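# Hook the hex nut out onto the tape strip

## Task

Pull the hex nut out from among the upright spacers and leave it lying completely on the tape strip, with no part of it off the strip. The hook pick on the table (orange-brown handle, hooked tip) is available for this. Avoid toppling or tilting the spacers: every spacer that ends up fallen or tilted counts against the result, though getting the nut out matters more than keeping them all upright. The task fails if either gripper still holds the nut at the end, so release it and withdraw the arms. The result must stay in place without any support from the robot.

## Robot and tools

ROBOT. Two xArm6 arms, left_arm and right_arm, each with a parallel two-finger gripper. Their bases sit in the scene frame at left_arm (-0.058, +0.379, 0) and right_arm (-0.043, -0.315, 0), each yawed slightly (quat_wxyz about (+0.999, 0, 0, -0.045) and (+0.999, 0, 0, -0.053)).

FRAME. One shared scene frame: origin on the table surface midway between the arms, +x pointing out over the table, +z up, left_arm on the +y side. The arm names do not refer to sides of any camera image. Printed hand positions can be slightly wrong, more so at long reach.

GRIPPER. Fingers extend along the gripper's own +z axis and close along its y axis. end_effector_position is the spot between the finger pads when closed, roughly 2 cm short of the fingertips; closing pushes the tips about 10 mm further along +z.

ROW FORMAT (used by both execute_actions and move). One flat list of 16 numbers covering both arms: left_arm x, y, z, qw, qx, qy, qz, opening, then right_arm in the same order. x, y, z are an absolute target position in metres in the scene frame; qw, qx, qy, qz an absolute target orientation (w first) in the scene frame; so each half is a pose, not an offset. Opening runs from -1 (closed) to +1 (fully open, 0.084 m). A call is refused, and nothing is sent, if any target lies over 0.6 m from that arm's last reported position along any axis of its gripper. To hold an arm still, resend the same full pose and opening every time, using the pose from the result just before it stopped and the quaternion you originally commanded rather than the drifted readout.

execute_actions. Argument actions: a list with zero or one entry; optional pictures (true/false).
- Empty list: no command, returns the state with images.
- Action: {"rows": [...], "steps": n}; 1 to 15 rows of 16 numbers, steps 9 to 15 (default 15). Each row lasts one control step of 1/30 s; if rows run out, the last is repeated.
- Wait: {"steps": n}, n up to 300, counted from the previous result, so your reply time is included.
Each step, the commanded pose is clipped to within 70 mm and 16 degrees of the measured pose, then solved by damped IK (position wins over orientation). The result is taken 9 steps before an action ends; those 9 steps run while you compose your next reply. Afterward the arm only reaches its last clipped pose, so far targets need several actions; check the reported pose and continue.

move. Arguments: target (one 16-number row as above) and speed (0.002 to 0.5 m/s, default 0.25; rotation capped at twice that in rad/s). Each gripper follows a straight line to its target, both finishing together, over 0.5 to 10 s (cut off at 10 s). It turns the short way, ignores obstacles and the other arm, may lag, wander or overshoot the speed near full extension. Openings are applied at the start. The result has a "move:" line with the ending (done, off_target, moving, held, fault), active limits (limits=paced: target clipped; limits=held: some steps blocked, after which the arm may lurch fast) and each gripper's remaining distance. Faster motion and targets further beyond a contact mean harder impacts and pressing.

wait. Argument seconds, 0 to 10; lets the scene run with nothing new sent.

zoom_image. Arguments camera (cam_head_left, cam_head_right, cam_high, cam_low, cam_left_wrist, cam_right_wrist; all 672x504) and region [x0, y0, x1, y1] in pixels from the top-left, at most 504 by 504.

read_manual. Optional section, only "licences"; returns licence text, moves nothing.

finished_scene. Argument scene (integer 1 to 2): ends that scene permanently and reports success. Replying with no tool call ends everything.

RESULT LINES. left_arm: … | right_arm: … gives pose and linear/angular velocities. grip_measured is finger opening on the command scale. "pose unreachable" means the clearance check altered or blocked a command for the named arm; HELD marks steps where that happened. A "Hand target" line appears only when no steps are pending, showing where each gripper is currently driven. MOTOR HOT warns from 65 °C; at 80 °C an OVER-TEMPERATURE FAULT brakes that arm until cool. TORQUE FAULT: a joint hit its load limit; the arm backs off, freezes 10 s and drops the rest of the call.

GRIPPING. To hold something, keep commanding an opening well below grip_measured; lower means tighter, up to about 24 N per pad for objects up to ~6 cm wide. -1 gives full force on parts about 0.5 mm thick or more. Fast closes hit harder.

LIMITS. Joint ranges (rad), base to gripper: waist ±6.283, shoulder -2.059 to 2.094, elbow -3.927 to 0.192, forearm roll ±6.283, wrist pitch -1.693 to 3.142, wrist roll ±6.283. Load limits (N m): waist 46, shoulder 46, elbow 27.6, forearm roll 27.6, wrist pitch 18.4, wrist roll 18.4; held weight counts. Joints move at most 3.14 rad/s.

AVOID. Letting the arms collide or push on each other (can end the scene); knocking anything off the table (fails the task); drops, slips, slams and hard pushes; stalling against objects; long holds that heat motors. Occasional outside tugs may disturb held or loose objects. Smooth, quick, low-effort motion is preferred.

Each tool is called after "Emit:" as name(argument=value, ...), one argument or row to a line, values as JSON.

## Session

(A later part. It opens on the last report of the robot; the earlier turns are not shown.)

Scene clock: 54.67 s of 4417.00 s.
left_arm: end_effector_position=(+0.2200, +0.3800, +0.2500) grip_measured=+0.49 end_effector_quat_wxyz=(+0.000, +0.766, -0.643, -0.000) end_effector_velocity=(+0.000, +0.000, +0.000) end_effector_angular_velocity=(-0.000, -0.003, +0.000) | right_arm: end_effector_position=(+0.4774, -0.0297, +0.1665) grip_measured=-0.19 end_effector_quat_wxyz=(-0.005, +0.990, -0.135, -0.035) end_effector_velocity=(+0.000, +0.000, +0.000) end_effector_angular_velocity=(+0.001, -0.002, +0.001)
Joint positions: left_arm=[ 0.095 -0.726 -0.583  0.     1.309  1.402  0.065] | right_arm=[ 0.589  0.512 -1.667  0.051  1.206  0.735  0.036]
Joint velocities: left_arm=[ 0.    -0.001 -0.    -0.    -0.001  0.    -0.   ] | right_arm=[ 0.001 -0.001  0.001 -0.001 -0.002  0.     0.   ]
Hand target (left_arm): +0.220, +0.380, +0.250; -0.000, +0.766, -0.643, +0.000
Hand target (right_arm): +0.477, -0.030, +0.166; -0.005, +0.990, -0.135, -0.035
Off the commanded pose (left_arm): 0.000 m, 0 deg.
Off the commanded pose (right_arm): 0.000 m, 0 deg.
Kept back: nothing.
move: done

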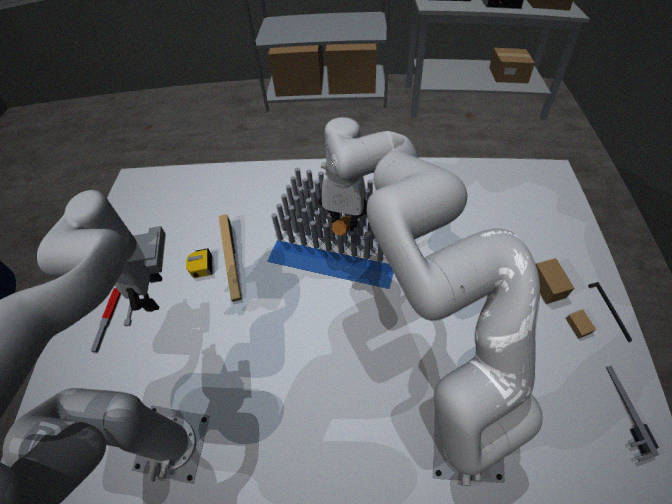

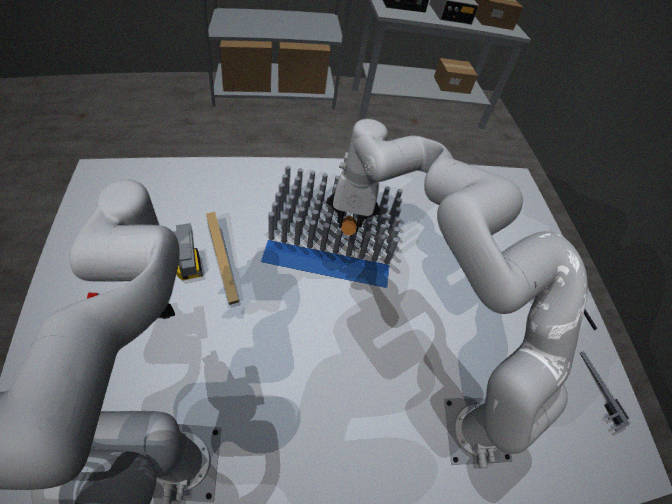

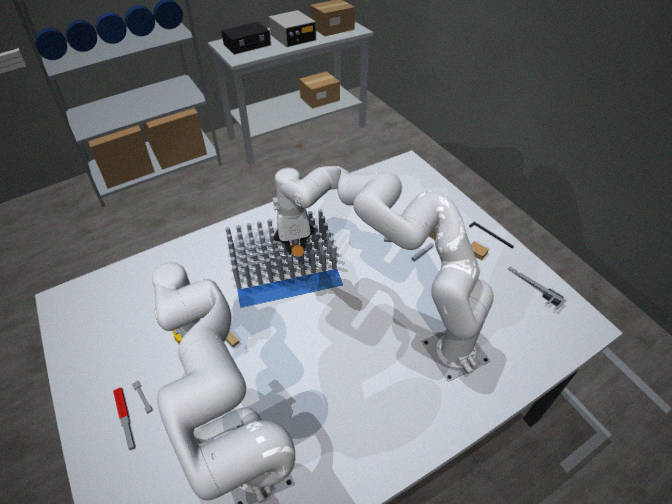

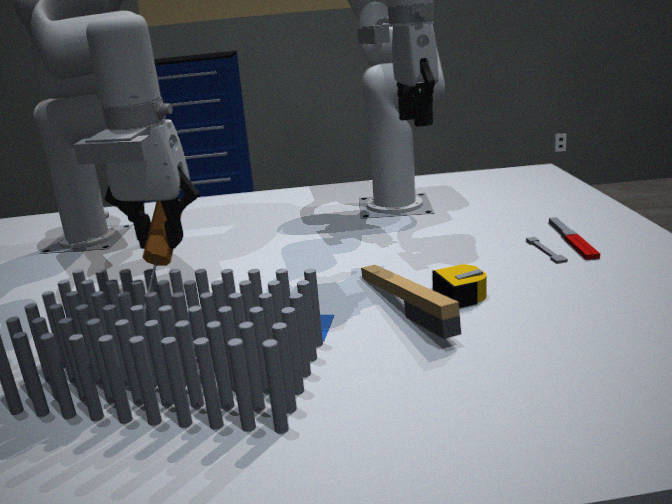

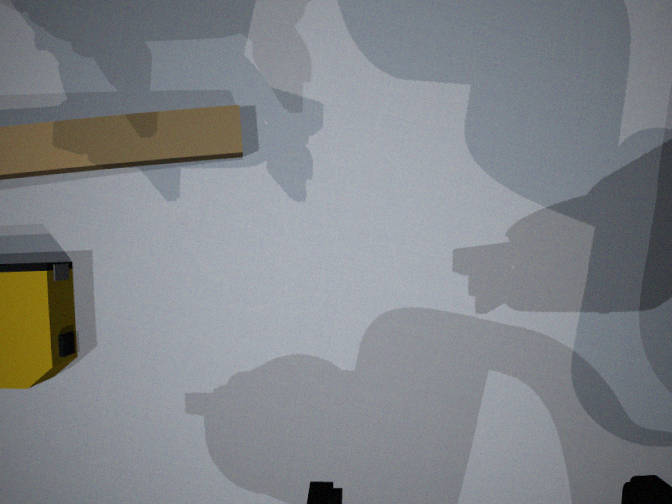

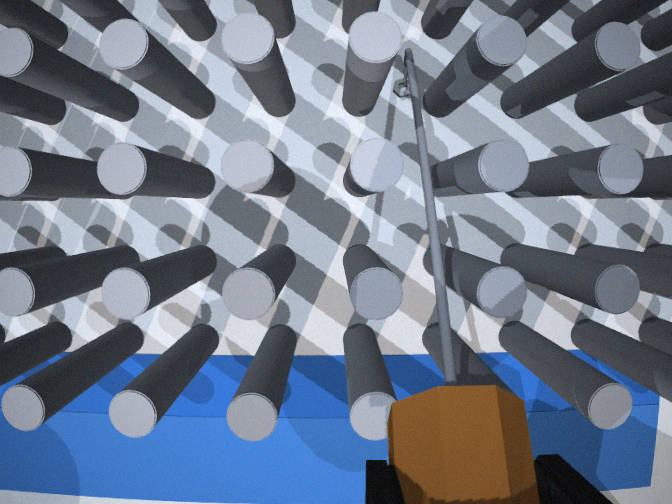

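Emit:
move(
  target=[0.22,0.38,0.25,0,0.766,-0.643,0,0.5, 0.4485,-0.0217,0.1665,-0.0047,0.9903,-0.1348,-0.0346,-0.55],
  speed=0.025,
)

Emit:
zoom_image(
  camera="cam_right_wrist",
  region=[330, 20, 490, 140],
)

Scene clock: 56.53 s of 4417.00 s.
left_arm: end_effector_position=(+0.2200, +0.3800, +0.2500) grip_measured=+0.49 end_effector_quat_wxyz=(+0.000, +0.766, -0.643, -0.000) end_effector_velocity=(+0.000, -0.000, -0.000) end_effector_angular_velocity=(-0.001, -0.001, +0.000) | right_arm: end_effector_position=(+0.4485, -0.0218, +0.1664) grip_measured=-0.19 end_effector_quat_wxyz=(-0.005, +0.990, -0.135, -0.035) end_effector_velocity=(+0.000, -0.001, -0.000) end_effector_angular_velocity=(+0.000, -0.000, -0.003)
Joint positions: left_arm=[ 0.095 -0.726 -0.583  0.     1.309  1.402  0.065] | right_arm=[ 0.625  0.431 -1.544  0.054  1.163  0.767  0.036]
Joint velocities: left_arm=[ 0.     0.     0.    -0.001 -0.001 -0.     0.   ] | right_arm=[-0.002 -0.001  0.002 -0.    -0.002  0.001 -0.   ]
Hand target (left_arm): +0.220, +0.380, +0.250; -0.000, +0.766, -0.643, -0.000
Hand target (right_arm): +0.448, -0.022, +0.166; -0.005, +0.990, -0.135, -0.035
Off the commanded pose (left_arm): 0.000 m, 0 deg.
Off the commanded pose (right_arm): 0.000 m, 0 deg.
Kept back: nothing.
move: done

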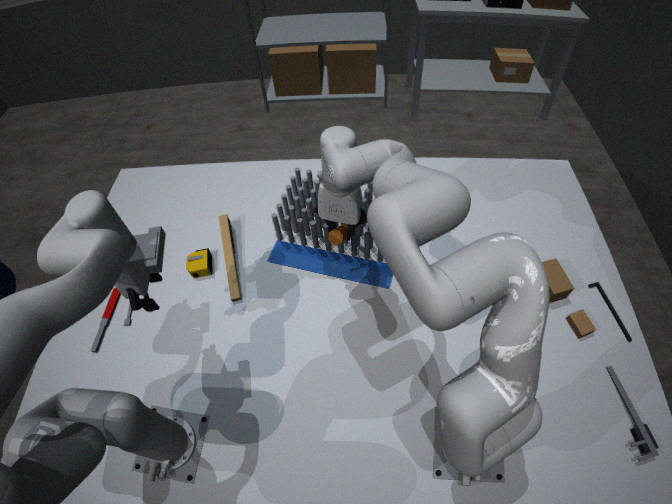

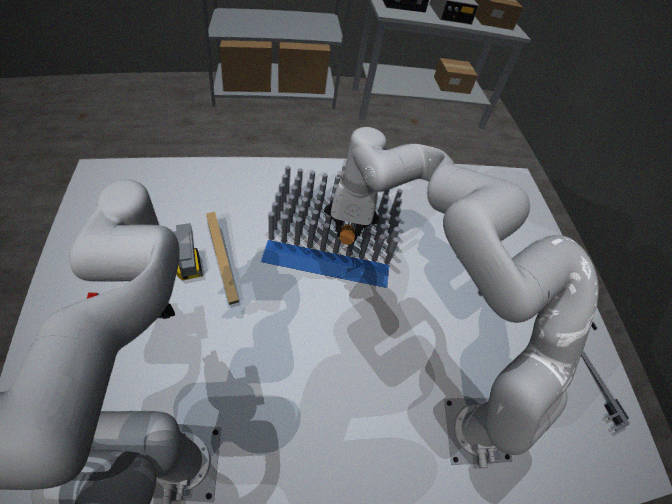

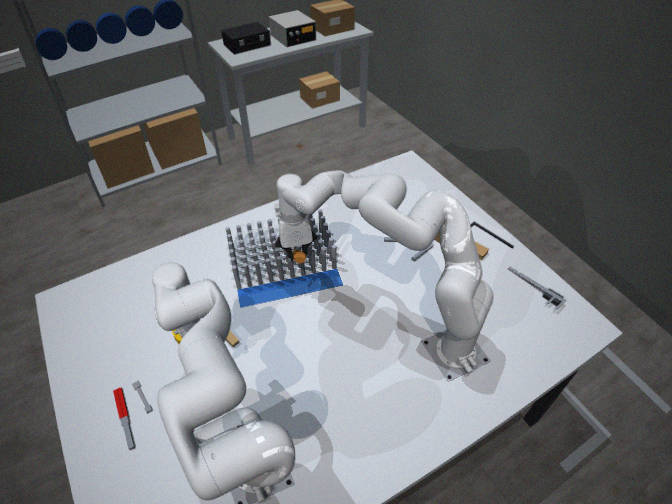

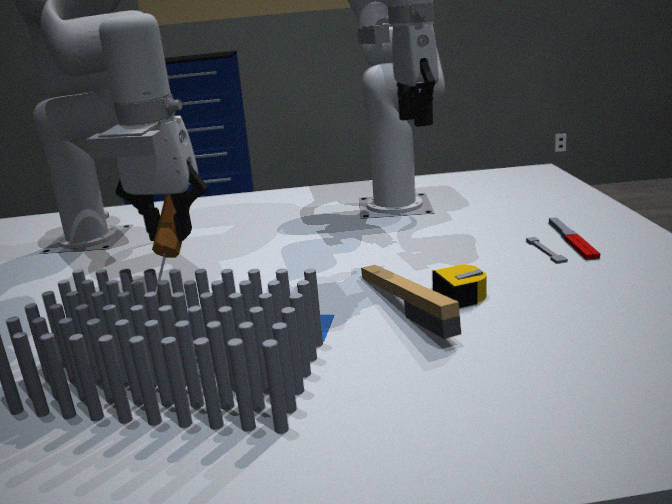

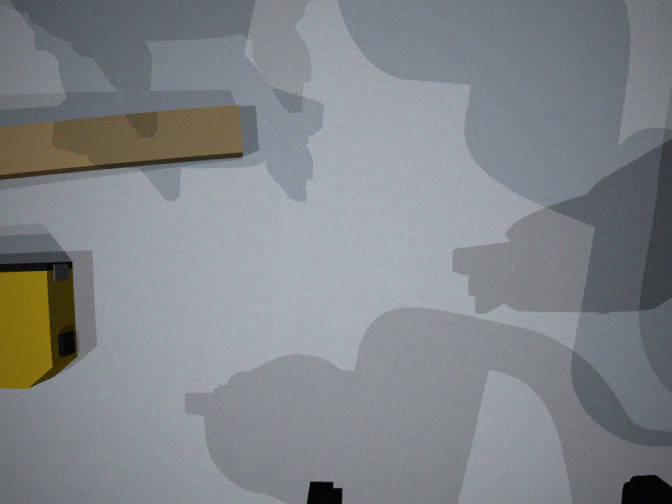

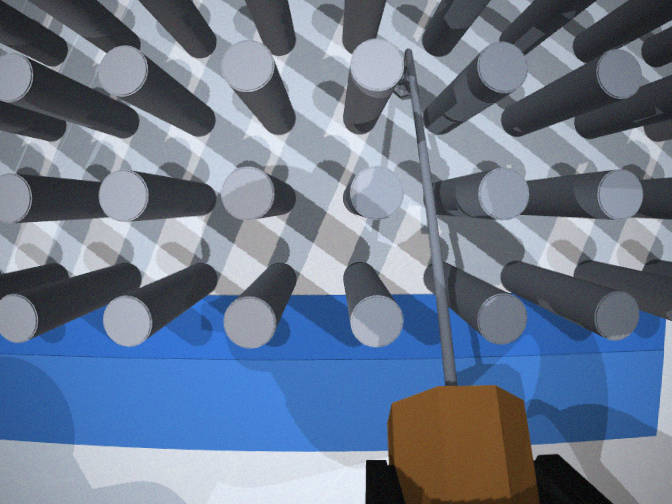

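Region (330, 20, 490, 140) of cam_right_wrist's 672x504 image, scaled by 3.150, with more detail than that image has; it fills the top 378 rows of this view, and the rest is white.

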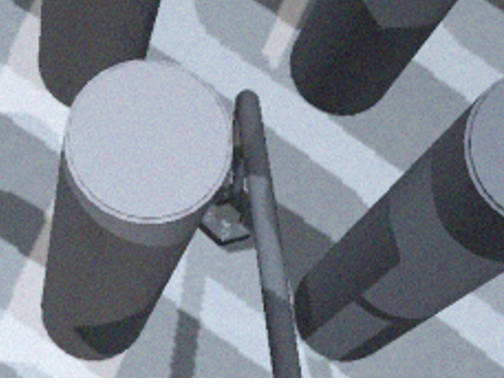

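Emit:
move(
  target=[0.22,0.38,0.25,0,0.766,-0.643,0,0.5, 0.381,-0.003,0.1665,-0.0047,0.9903,-0.1348,-0.0346,-0.55],
  speed=0.03,
)

Emit:
zoom_image(
  camera="cam_right_wrist",
  region=[330, 20, 490, 140],
)

Scene clock: 59.47 s of 4417.00 s.
left_arm: end_effector_position=(+0.2200, +0.3800, +0.2500) grip_measured=+0.49 end_effector_quat_wxyz=(-0.000, +0.766, -0.643, -0.000) end_effector_velocity=(-0.000, +0.000, +0.000) end_effector_angular_velocity=(-0.000, -0.001, +0.000) | right_arm: end_effector_position=(+0.3810, -0.0032, +0.1664) grip_measured=-0.19 end_effector_quat_wxyz=(-0.005, +0.990, -0.135, -0.035) end_effector_velocity=(+0.000, -0.001, -0.000) end_effector_angular_velocity=(-0.001, +0.001, -0.004)
Joint positions: left_arm=[ 0.095 -0.726 -0.583  0.     1.309  1.402  0.065] | right_arm=[ 0.718  0.269 -1.309  0.061  1.086  0.853  0.036]
Joint velocities: left_arm=[ 0.    -0.002 -0.    -0.     0.001 -0.    -0.   ] | right_arm=[-0.002 -0.001  0.002  0.    -0.001  0.002 -0.   ]
Hand target (left_arm): +0.220, +0.380, +0.250; -0.000, +0.766, -0.643, -0.000
Hand target (right_arm): +0.381, -0.003, +0.166; -0.005, +0.990, -0.135, -0.035
Off the commanded pose (left_arm): 0.000 m, 0 deg.
Off the commanded pose (right_arm): 0.000 m, 0 deg.
Kept back: nothing.
move: done

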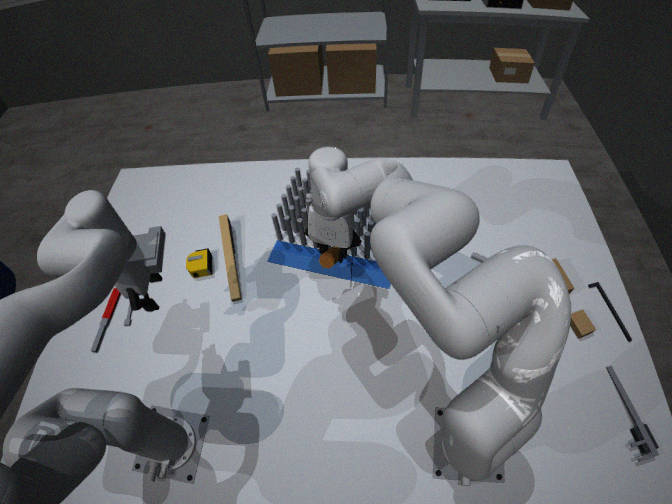

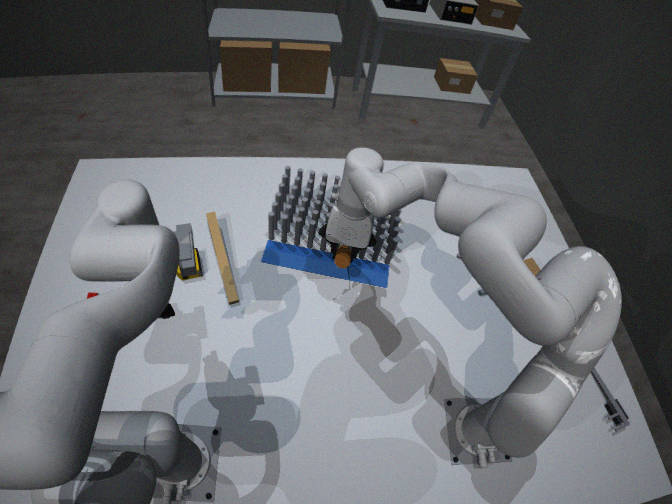

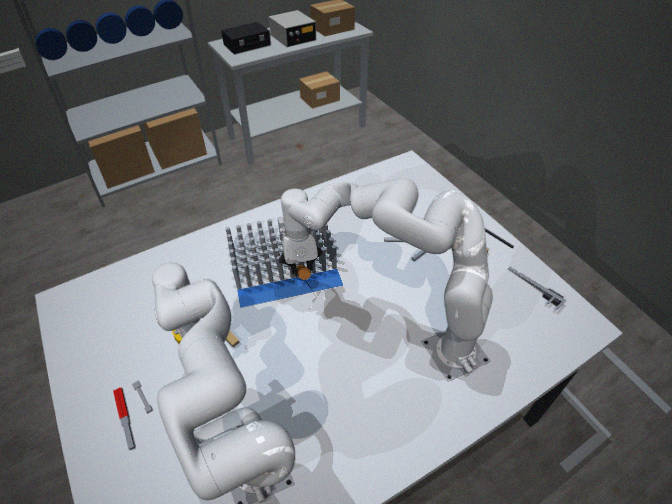

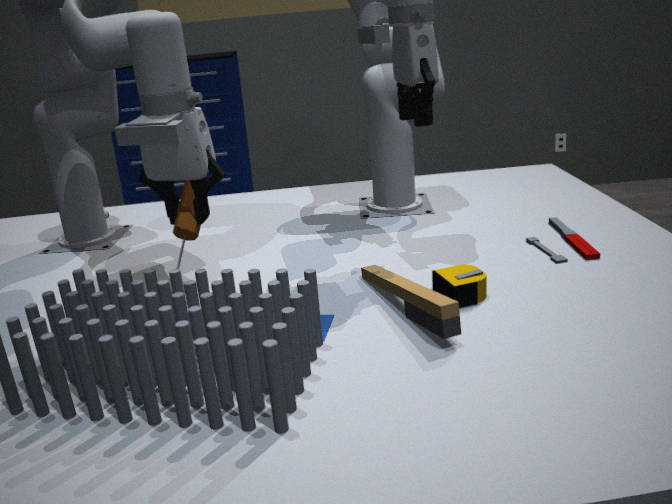

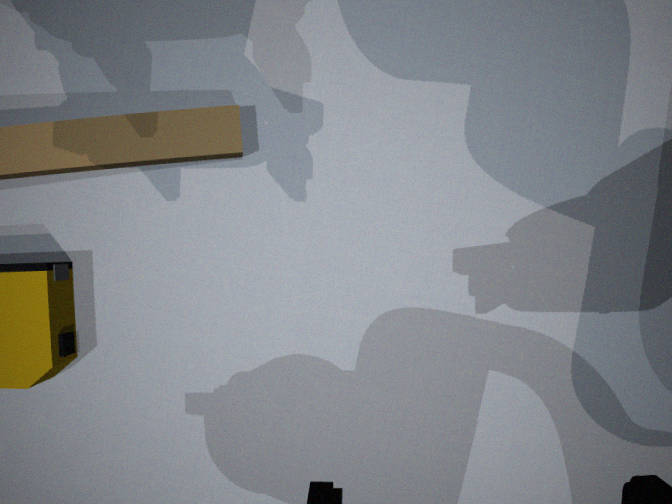

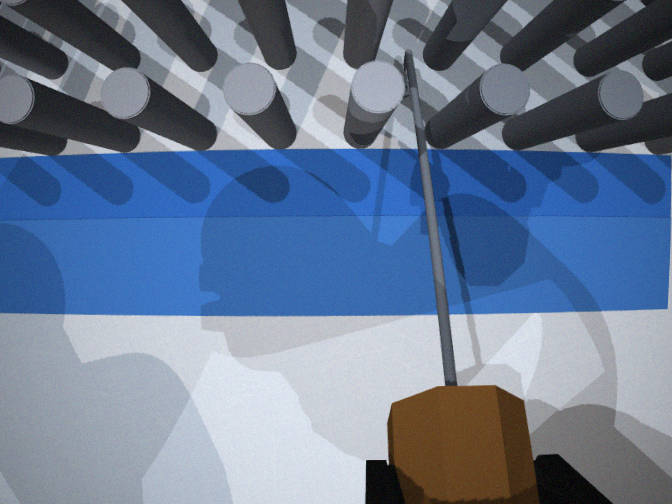

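Region (330, 20, 490, 140) of cam_right_wrist's 672x504 image, scaled by 3.150, with more detail than that image has; it fills the top 378 rows of this view, and the rest is white.

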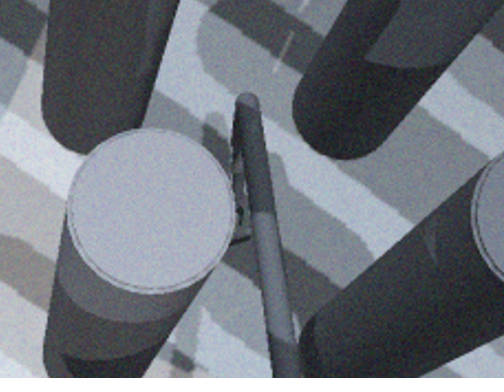

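Emit:
execute_actions(
  actions=[],
)

Scene clock: 60.27 s of 4417.00 s.
left_arm: end_effector_position=(+0.2200, +0.3800, +0.2500) grip_measured=+0.49 end_effector_quat_wxyz=(-0.000, +0.766, -0.643, +0.000) end_effector_velocity=(-0.000, -0.000, -0.000) end_effector_angular_velocity=(-0.000, +0.002, -0.000) | right_arm: end_effector_position=(+0.3809, -0.0032, +0.1664) grip_measured=-0.19 end_effector_quat_wxyz=(-0.005, +0.990, -0.135, -0.035) end_effector_velocity=(+0.000, +0.001, +0.001) end_effector_angular_velocity=(+0.002, -0.002, -0.000)
Joint positions: left_arm=[ 0.095 -0.726 -0.583  0.     1.309  1.402  0.065] | right_arm=[ 0.718  0.269 -1.309  0.061  1.086  0.854  0.036]
Joint velocities: left_arm=[-0.     0.001 -0.    -0.     0.001 -0.    -0.   ] | right_arm=[ 0.001 -0.001 -0.001  0.    -0.001  0.001 -0.   ]
Hand target (left_arm): +0.220, +0.380, +0.250; -0.000, +0.766, -0.643, -0.000
Hand target (right_arm): +0.381, -0.003, +0.166; -0.005, +0.990, -0.135, -0.035
Off the commanded pose (left_arm): 0.000 m, 0 deg.
Off the commanded pose (right_arm): 0.000 m, 0 deg.
Kept back: nothing.
Steps of this call (steps 1 to 24: nothing new was sent). Readings (end_effector_position):
1: left_arm (+0.2200, +0.3800, +0.2500) | right_arm (+0.3810, -0.0032, +0.1664)
2: left_arm (+0.2200, +0.3800, +0.2500) | right_arm (+0.3810, -0.0032, +0.1664)
4: left_arm (+0.2200, +0.3800, +0.2500) | right_arm (+0.3810, -0.0032, +0.1664)
8: left_arm (+0.2200, +0.3800, +0.2500) | right_arm (+0.3810, -0.0032, +0.1664)
24: the state above

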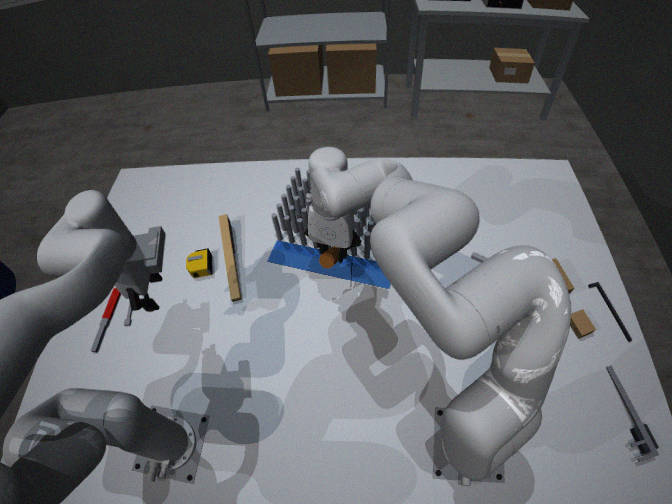

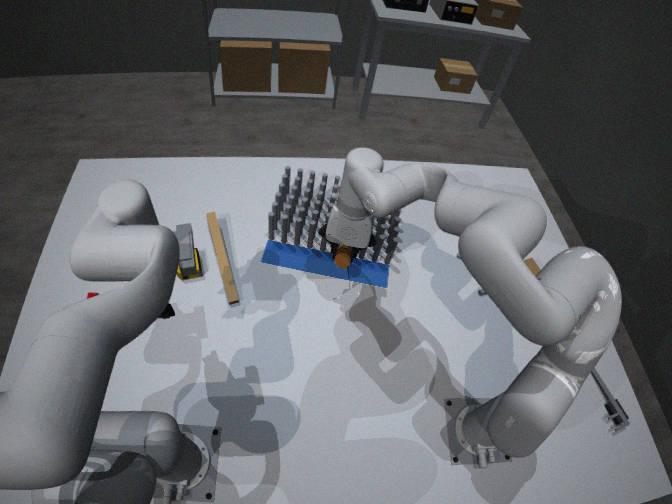

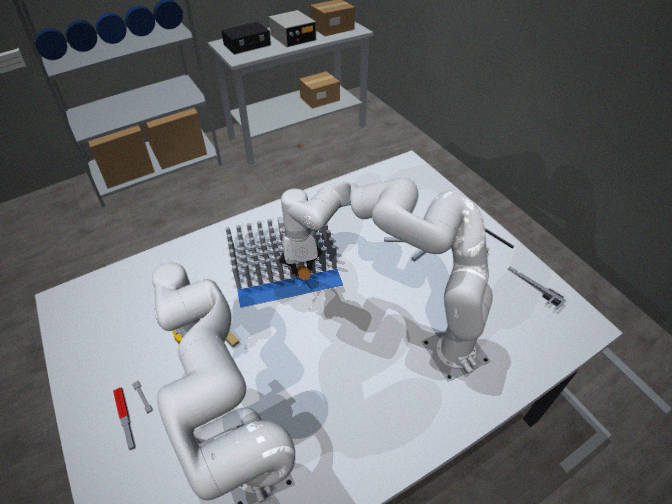

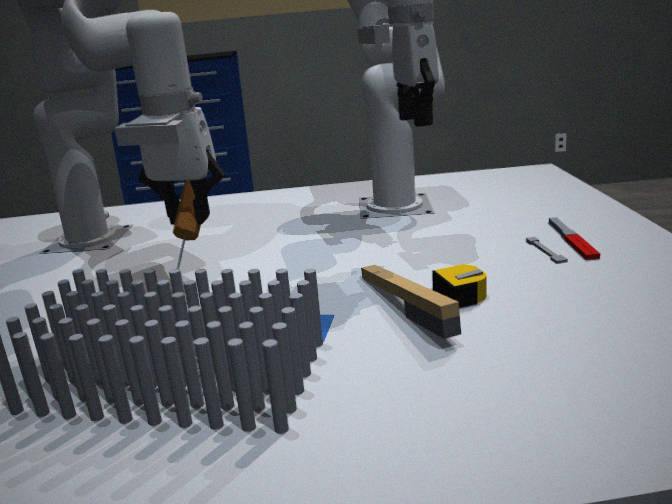

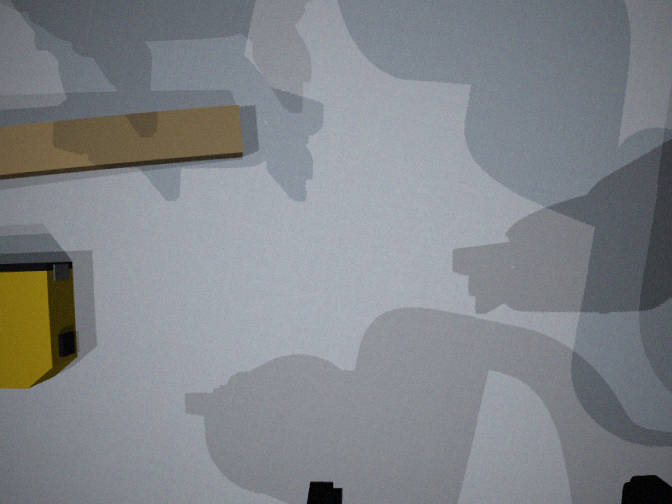

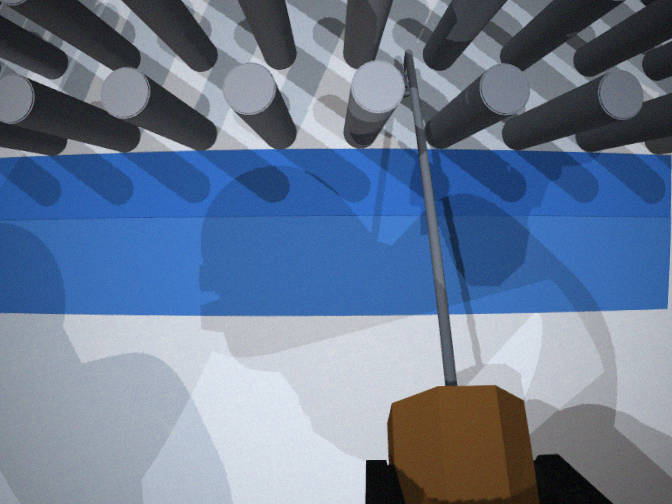

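Emit:
move(
  target=[0.22,0.38,0.25,0,0.766,-0.643,0,0.5,0.3135,0.0157,0.1665,-0.0047,0.9903,-0.1348,-0.0346,-0.55],
  speed=0.03,
)

Emit:
zoom_image(
  camera="cam_right_wrist",
  region=[300,0,540,200],
)

Scene clock: 63.13 s of 4417.00 s.
left_arm: end_effector_position=(+0.2200, +0.3800, +0.2500) grip_measured=+0.49 end_effector_quat_wxyz=(-0.000, +0.766, -0.643, +0.000) end_effector_velocity=(-0.000, +0.000, +0.000) end_effector_angular_velocity=(+0.000, +0.001, -0.000) | right_arm: end_effector_position=(+0.3135, +0.0155, +0.1664) grip_measured=-0.19 end_effector_quat_wxyz=(-0.005, +0.990, -0.135, -0.035) end_effector_velocity=(-0.000, -0.000, -0.001) end_effector_angular_velocity=(-0.001, +0.002, -0.002)
Joint positions: left_arm=[ 0.095 -0.726 -0.583  0.     1.309  1.402  0.065] | right_arm=[ 0.828  0.132 -1.127  0.068  1.034  0.957  0.036]
Joint velocities: left_arm=[-0.    -0.001 -0.     0.     0.002 -0.    -0.   ] | right_arm=[-0.     0.     0.002  0.    -0.     0.001 -0.   ]
Hand target (left_arm): +0.220, +0.380, +0.250; +0.000, +0.766, -0.643, +0.000
Hand target (right_arm): +0.313, +0.016, +0.166; -0.005, +0.990, -0.135, -0.035
Off the commanded pose (left_arm): 0.000 m, 0 deg.
Off the commanded pose (right_arm): 0.000 m, 0 deg.
Kept back: nothing.
move: done

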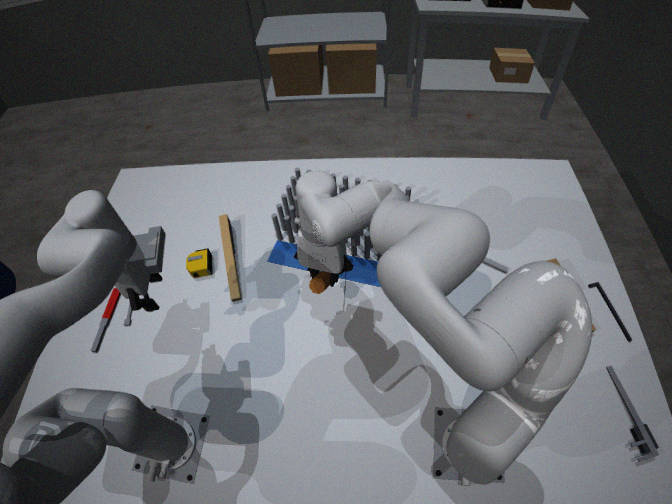

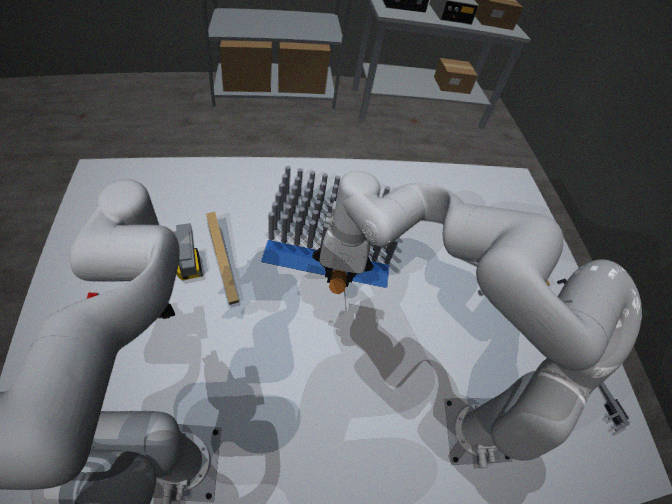

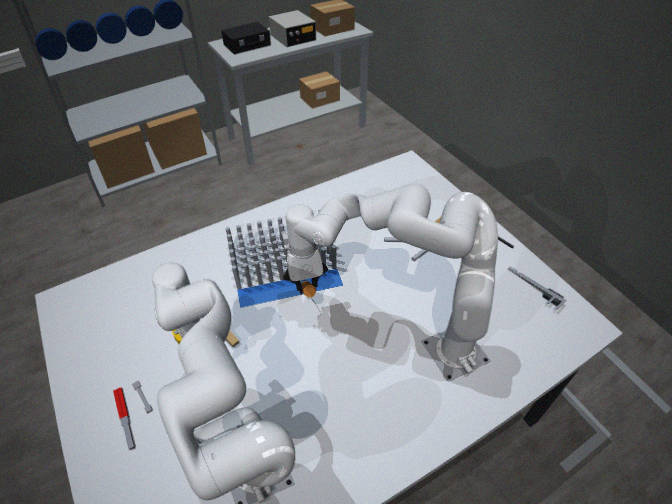

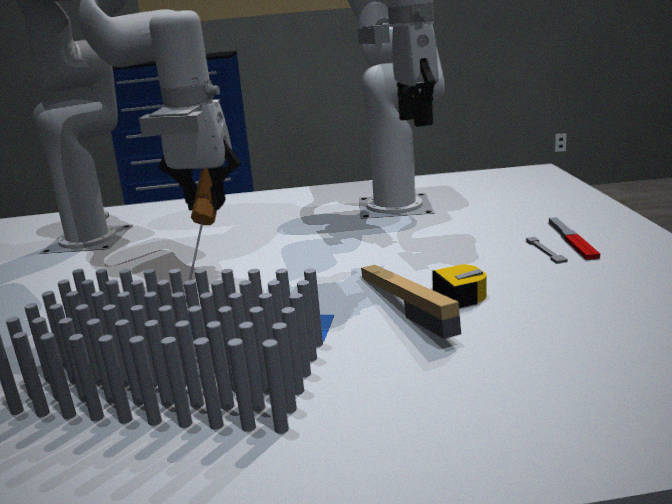

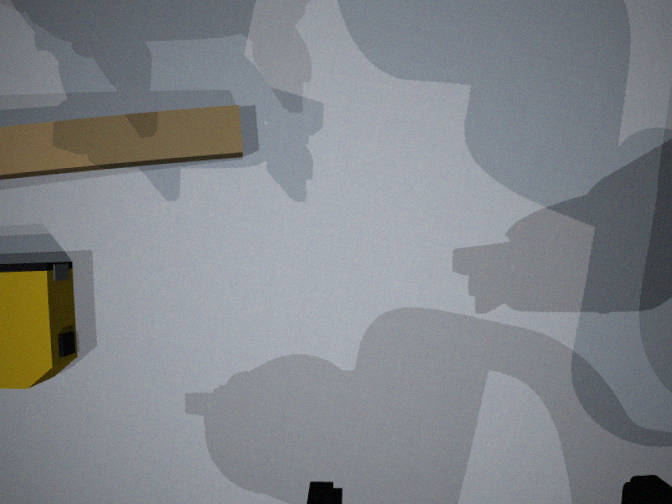

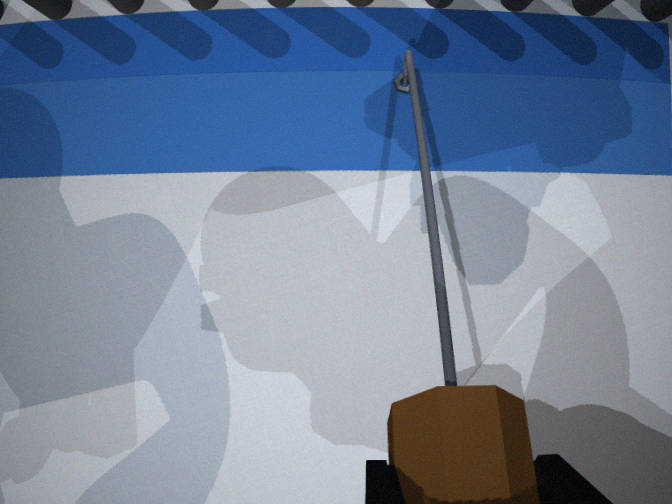

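Region (300, 0, 540, 200) of cam_right_wrist's 672x504 image, scaled by 2.100, with more detail than that image has.

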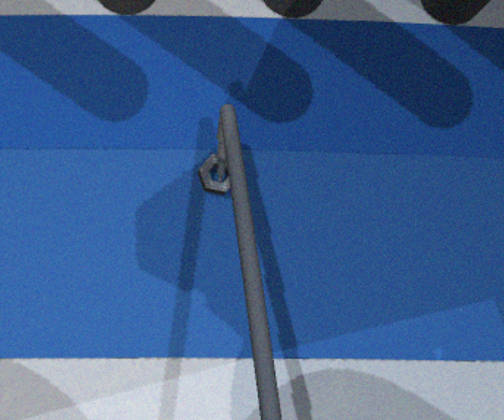

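Emit:
move(
  target=[0.22,0.38,0.25,0,0.766,-0.643,0,0.5,0.3150,0.0153,0.1672,-0.0047,0.9903,-0.1348,-0.0346,-0.55],
  speed=0.01,
)

Emit:
move(
  target=[0.22,0.38,0.25,0,0.766,-0.643,0,0.5,0.3160,0.0150,0.18,-0.0047,0.9903,-0.1348,-0.0346,-0.55],
  speed=0.02,
)

Emit:
zoom_image(
  camera="cam_right_wrist",
  region=[300,0,540,200],
)

Scene clock: 64.33 s of 4417.00 s.
left_arm: end_effector_position=(+0.2200, +0.3800, +0.2500) grip_measured=+0.49 end_effector_quat_wxyz=(-0.000, +0.766, -0.643, -0.000) end_effector_velocity=(+0.000, +0.000, -0.000) end_effector_angular_velocity=(+0.000, -0.000, +0.000) | right_arm: end_effector_position=(+0.3150, +0.0153, +0.1672) grip_measured=-0.19 end_effector_quat_wxyz=(-0.005, +0.990, -0.135, -0.035) end_effector_velocity=(-0.001, -0.000, -0.000) end_effector_angular_velocity=(-0.001, +0.001, +0.001)
Joint positions: left_arm=[ 0.095 -0.726 -0.583  0.     1.309  1.402  0.065] | right_arm=[ 0.826  0.135 -1.132  0.068  1.037  0.956  0.036]
Joint velocities: left_arm=[ 0.     0.     0.     0.    -0.001 -0.    -0.   ] | right_arm=[ 0.001 -0.     0.002 -0.     0.001  0.001 -0.   ]
Hand target (left_arm): +0.220, +0.380, +0.250; -0.000, +0.766, -0.643, -0.000
Hand target (right_arm): +0.315, +0.015, +0.167; -0.005, +0.990, -0.135, -0.035
Off the commanded pose (left_arm): 0.000 m, 0 deg.
Off the commanded pose (right_arm): 0.000 m, 0 deg.
Kept back: nothing.
move: done

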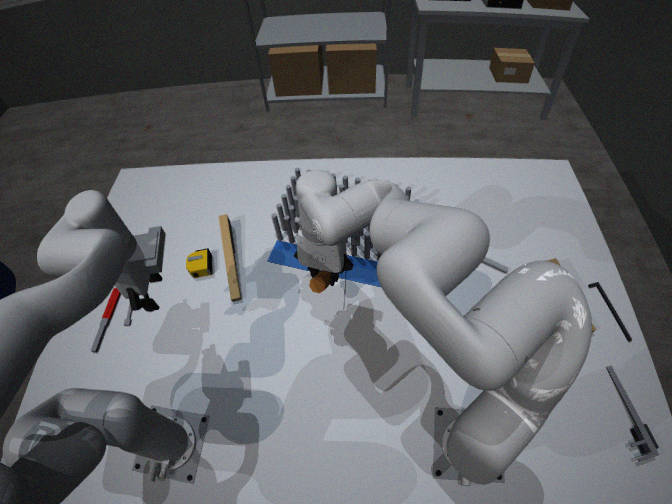

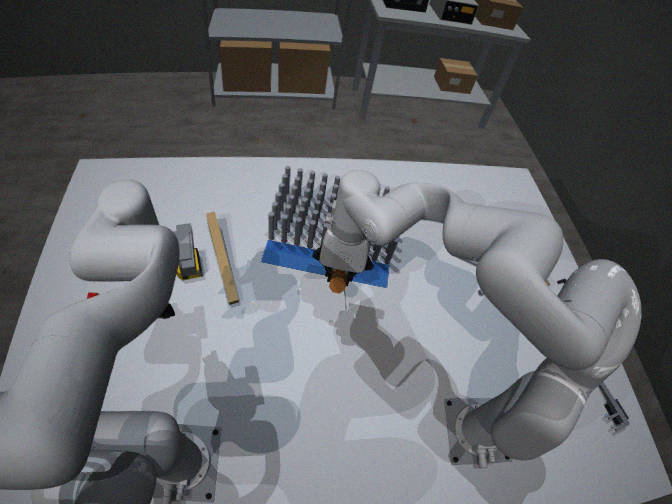

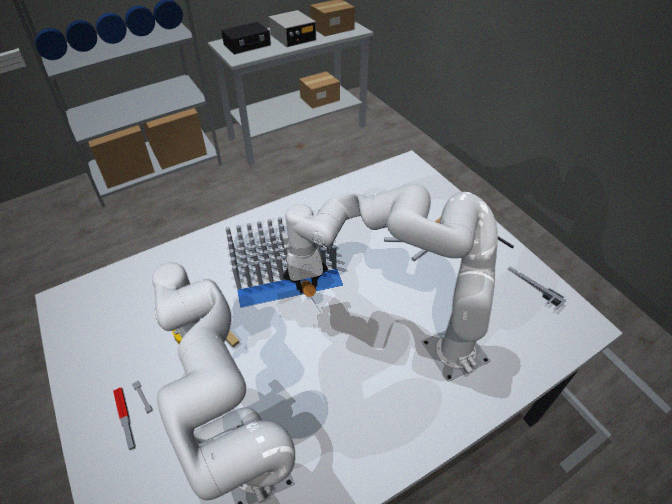

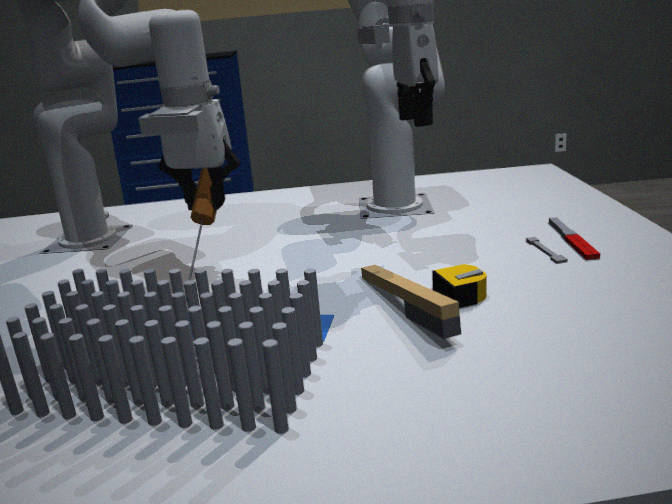

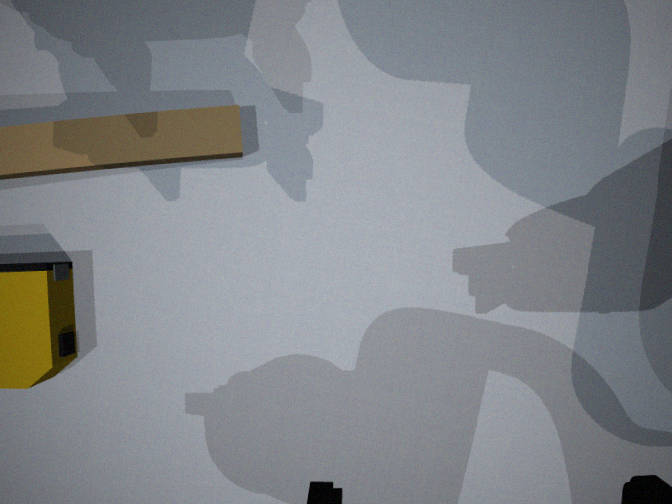

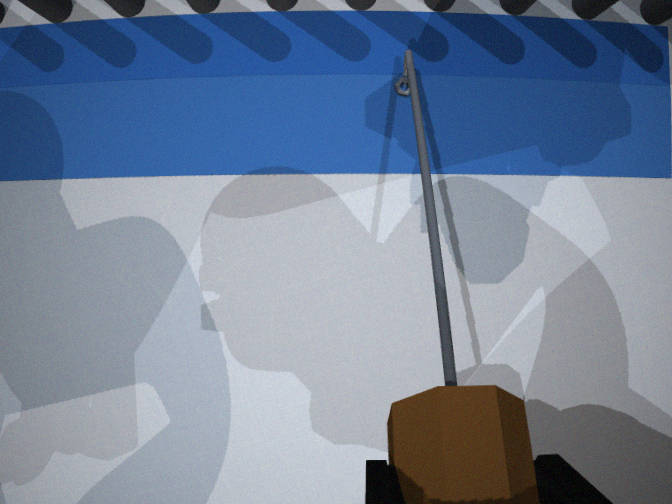

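Scene clock: 65.23 s of 4417.00 s.
left_arm: end_effector_position=(+0.2200, +0.3800, +0.2500) grip_measured=+0.49 end_effector_quat_wxyz=(+0.000, +0.766, -0.643, +0.000) end_effector_velocity=(-0.000, -0.000, -0.000) end_effector_angular_velocity=(-0.000, +0.002, -0.000) | right_arm: end_effector_position=(+0.3160, +0.0150, +0.1799) grip_measured=-0.19 end_effector_quat_wxyz=(-0.005, +0.990, -0.135, -0.035) end_effector_velocity=(-0.002, -0.001, -0.002) end_effector_angular_velocity=(-0.004, +0.006, +0.001)
Joint positions: left_arm=[ 0.095 -0.726 -0.583  0.     1.309  1.402  0.065] | right_arm=[ 0.824  0.122 -1.155  0.066  1.072  0.956  0.036]
Joint velocities: left_arm=[-0.     0.    -0.    -0.     0.002  0.     0.   ] | right_arm=[ 0.     0.001  0.004  0.     0.003 -0.001 -0.   ]
Hand target (left_arm): +0.220, +0.380, +0.250; +0.000, +0.766, -0.643, +0.000
Hand target (right_arm): +0.316, +0.015, +0.180; -0.005, +0.990, -0.135, -0.035
Off the commanded pose (left_arm): 0.000 m, 0 deg.
Off the commanded pose (right_arm): 0.000 m, 0 deg.
Kept back: nothing.
move: done

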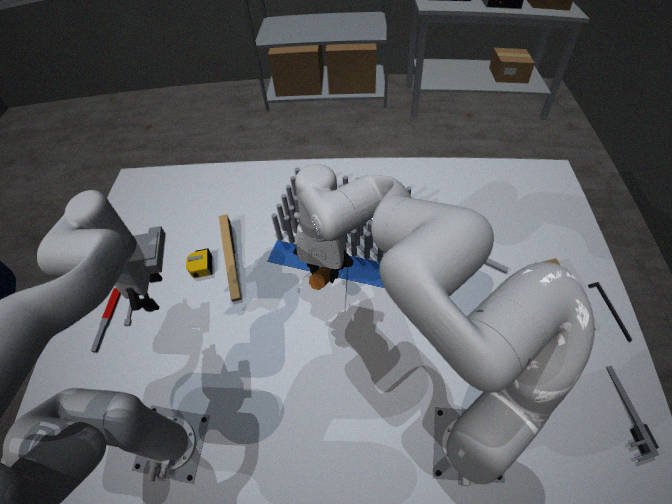

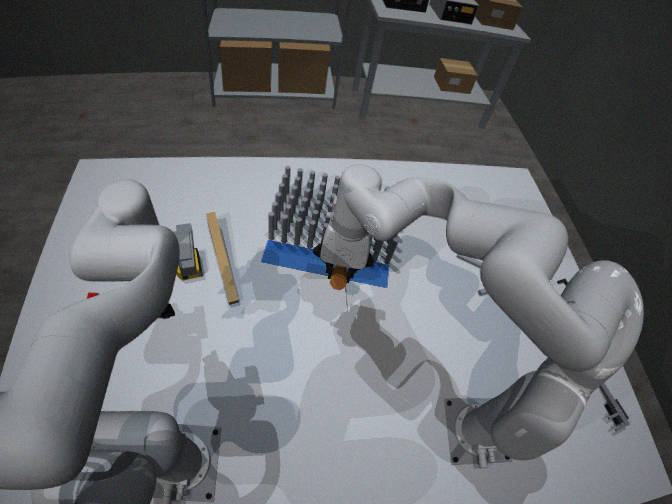

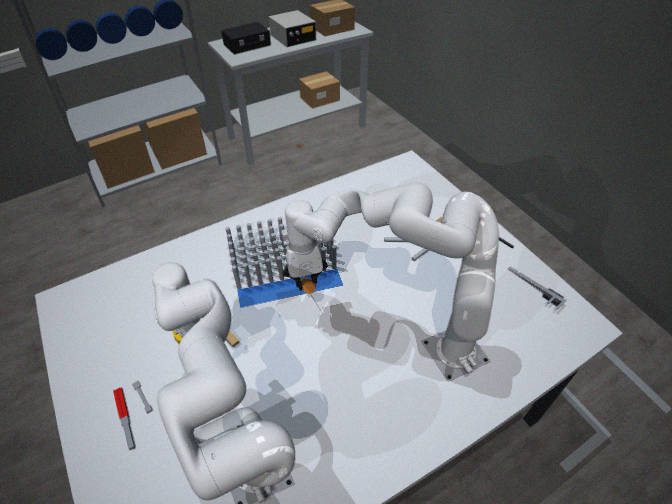

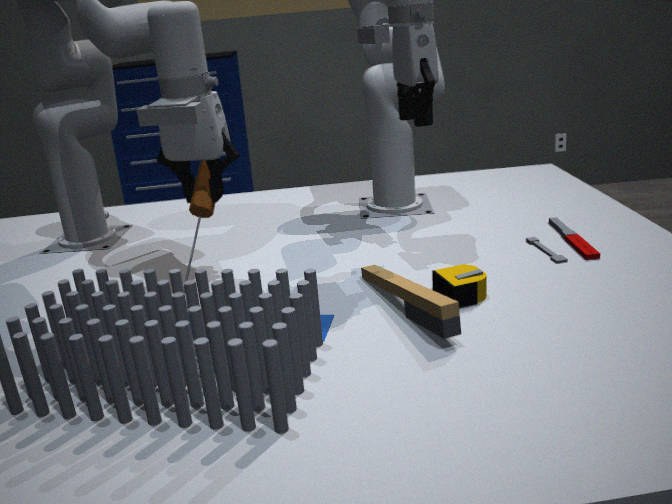

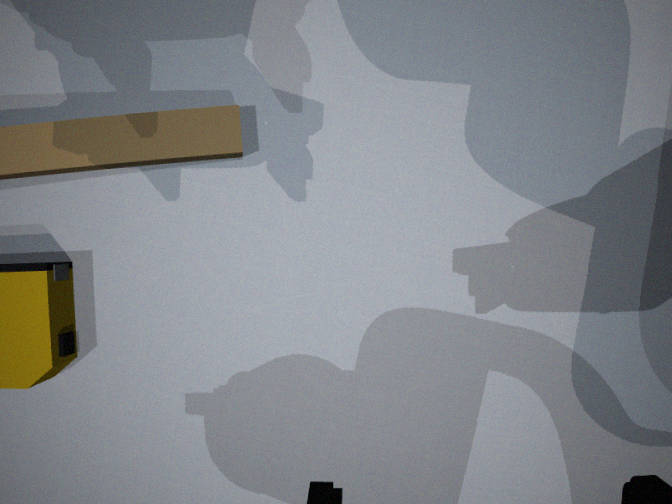

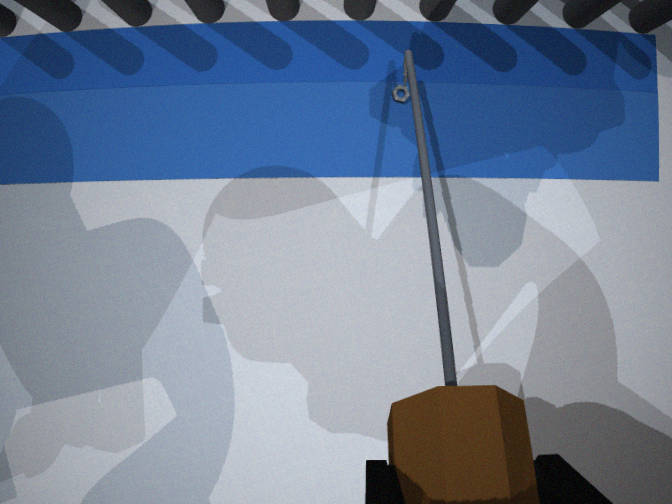

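Region (300, 0, 540, 200) of cam_right_wrist's 672x504 image, scaled by 2.100, with more detail than that image has.

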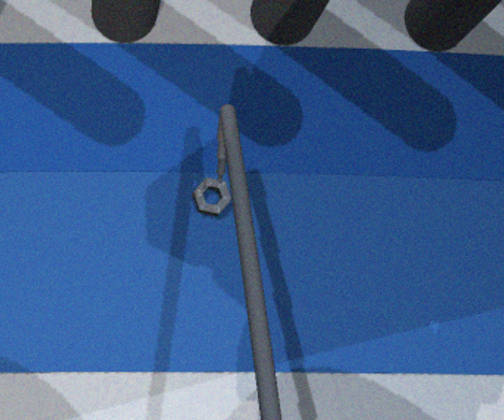

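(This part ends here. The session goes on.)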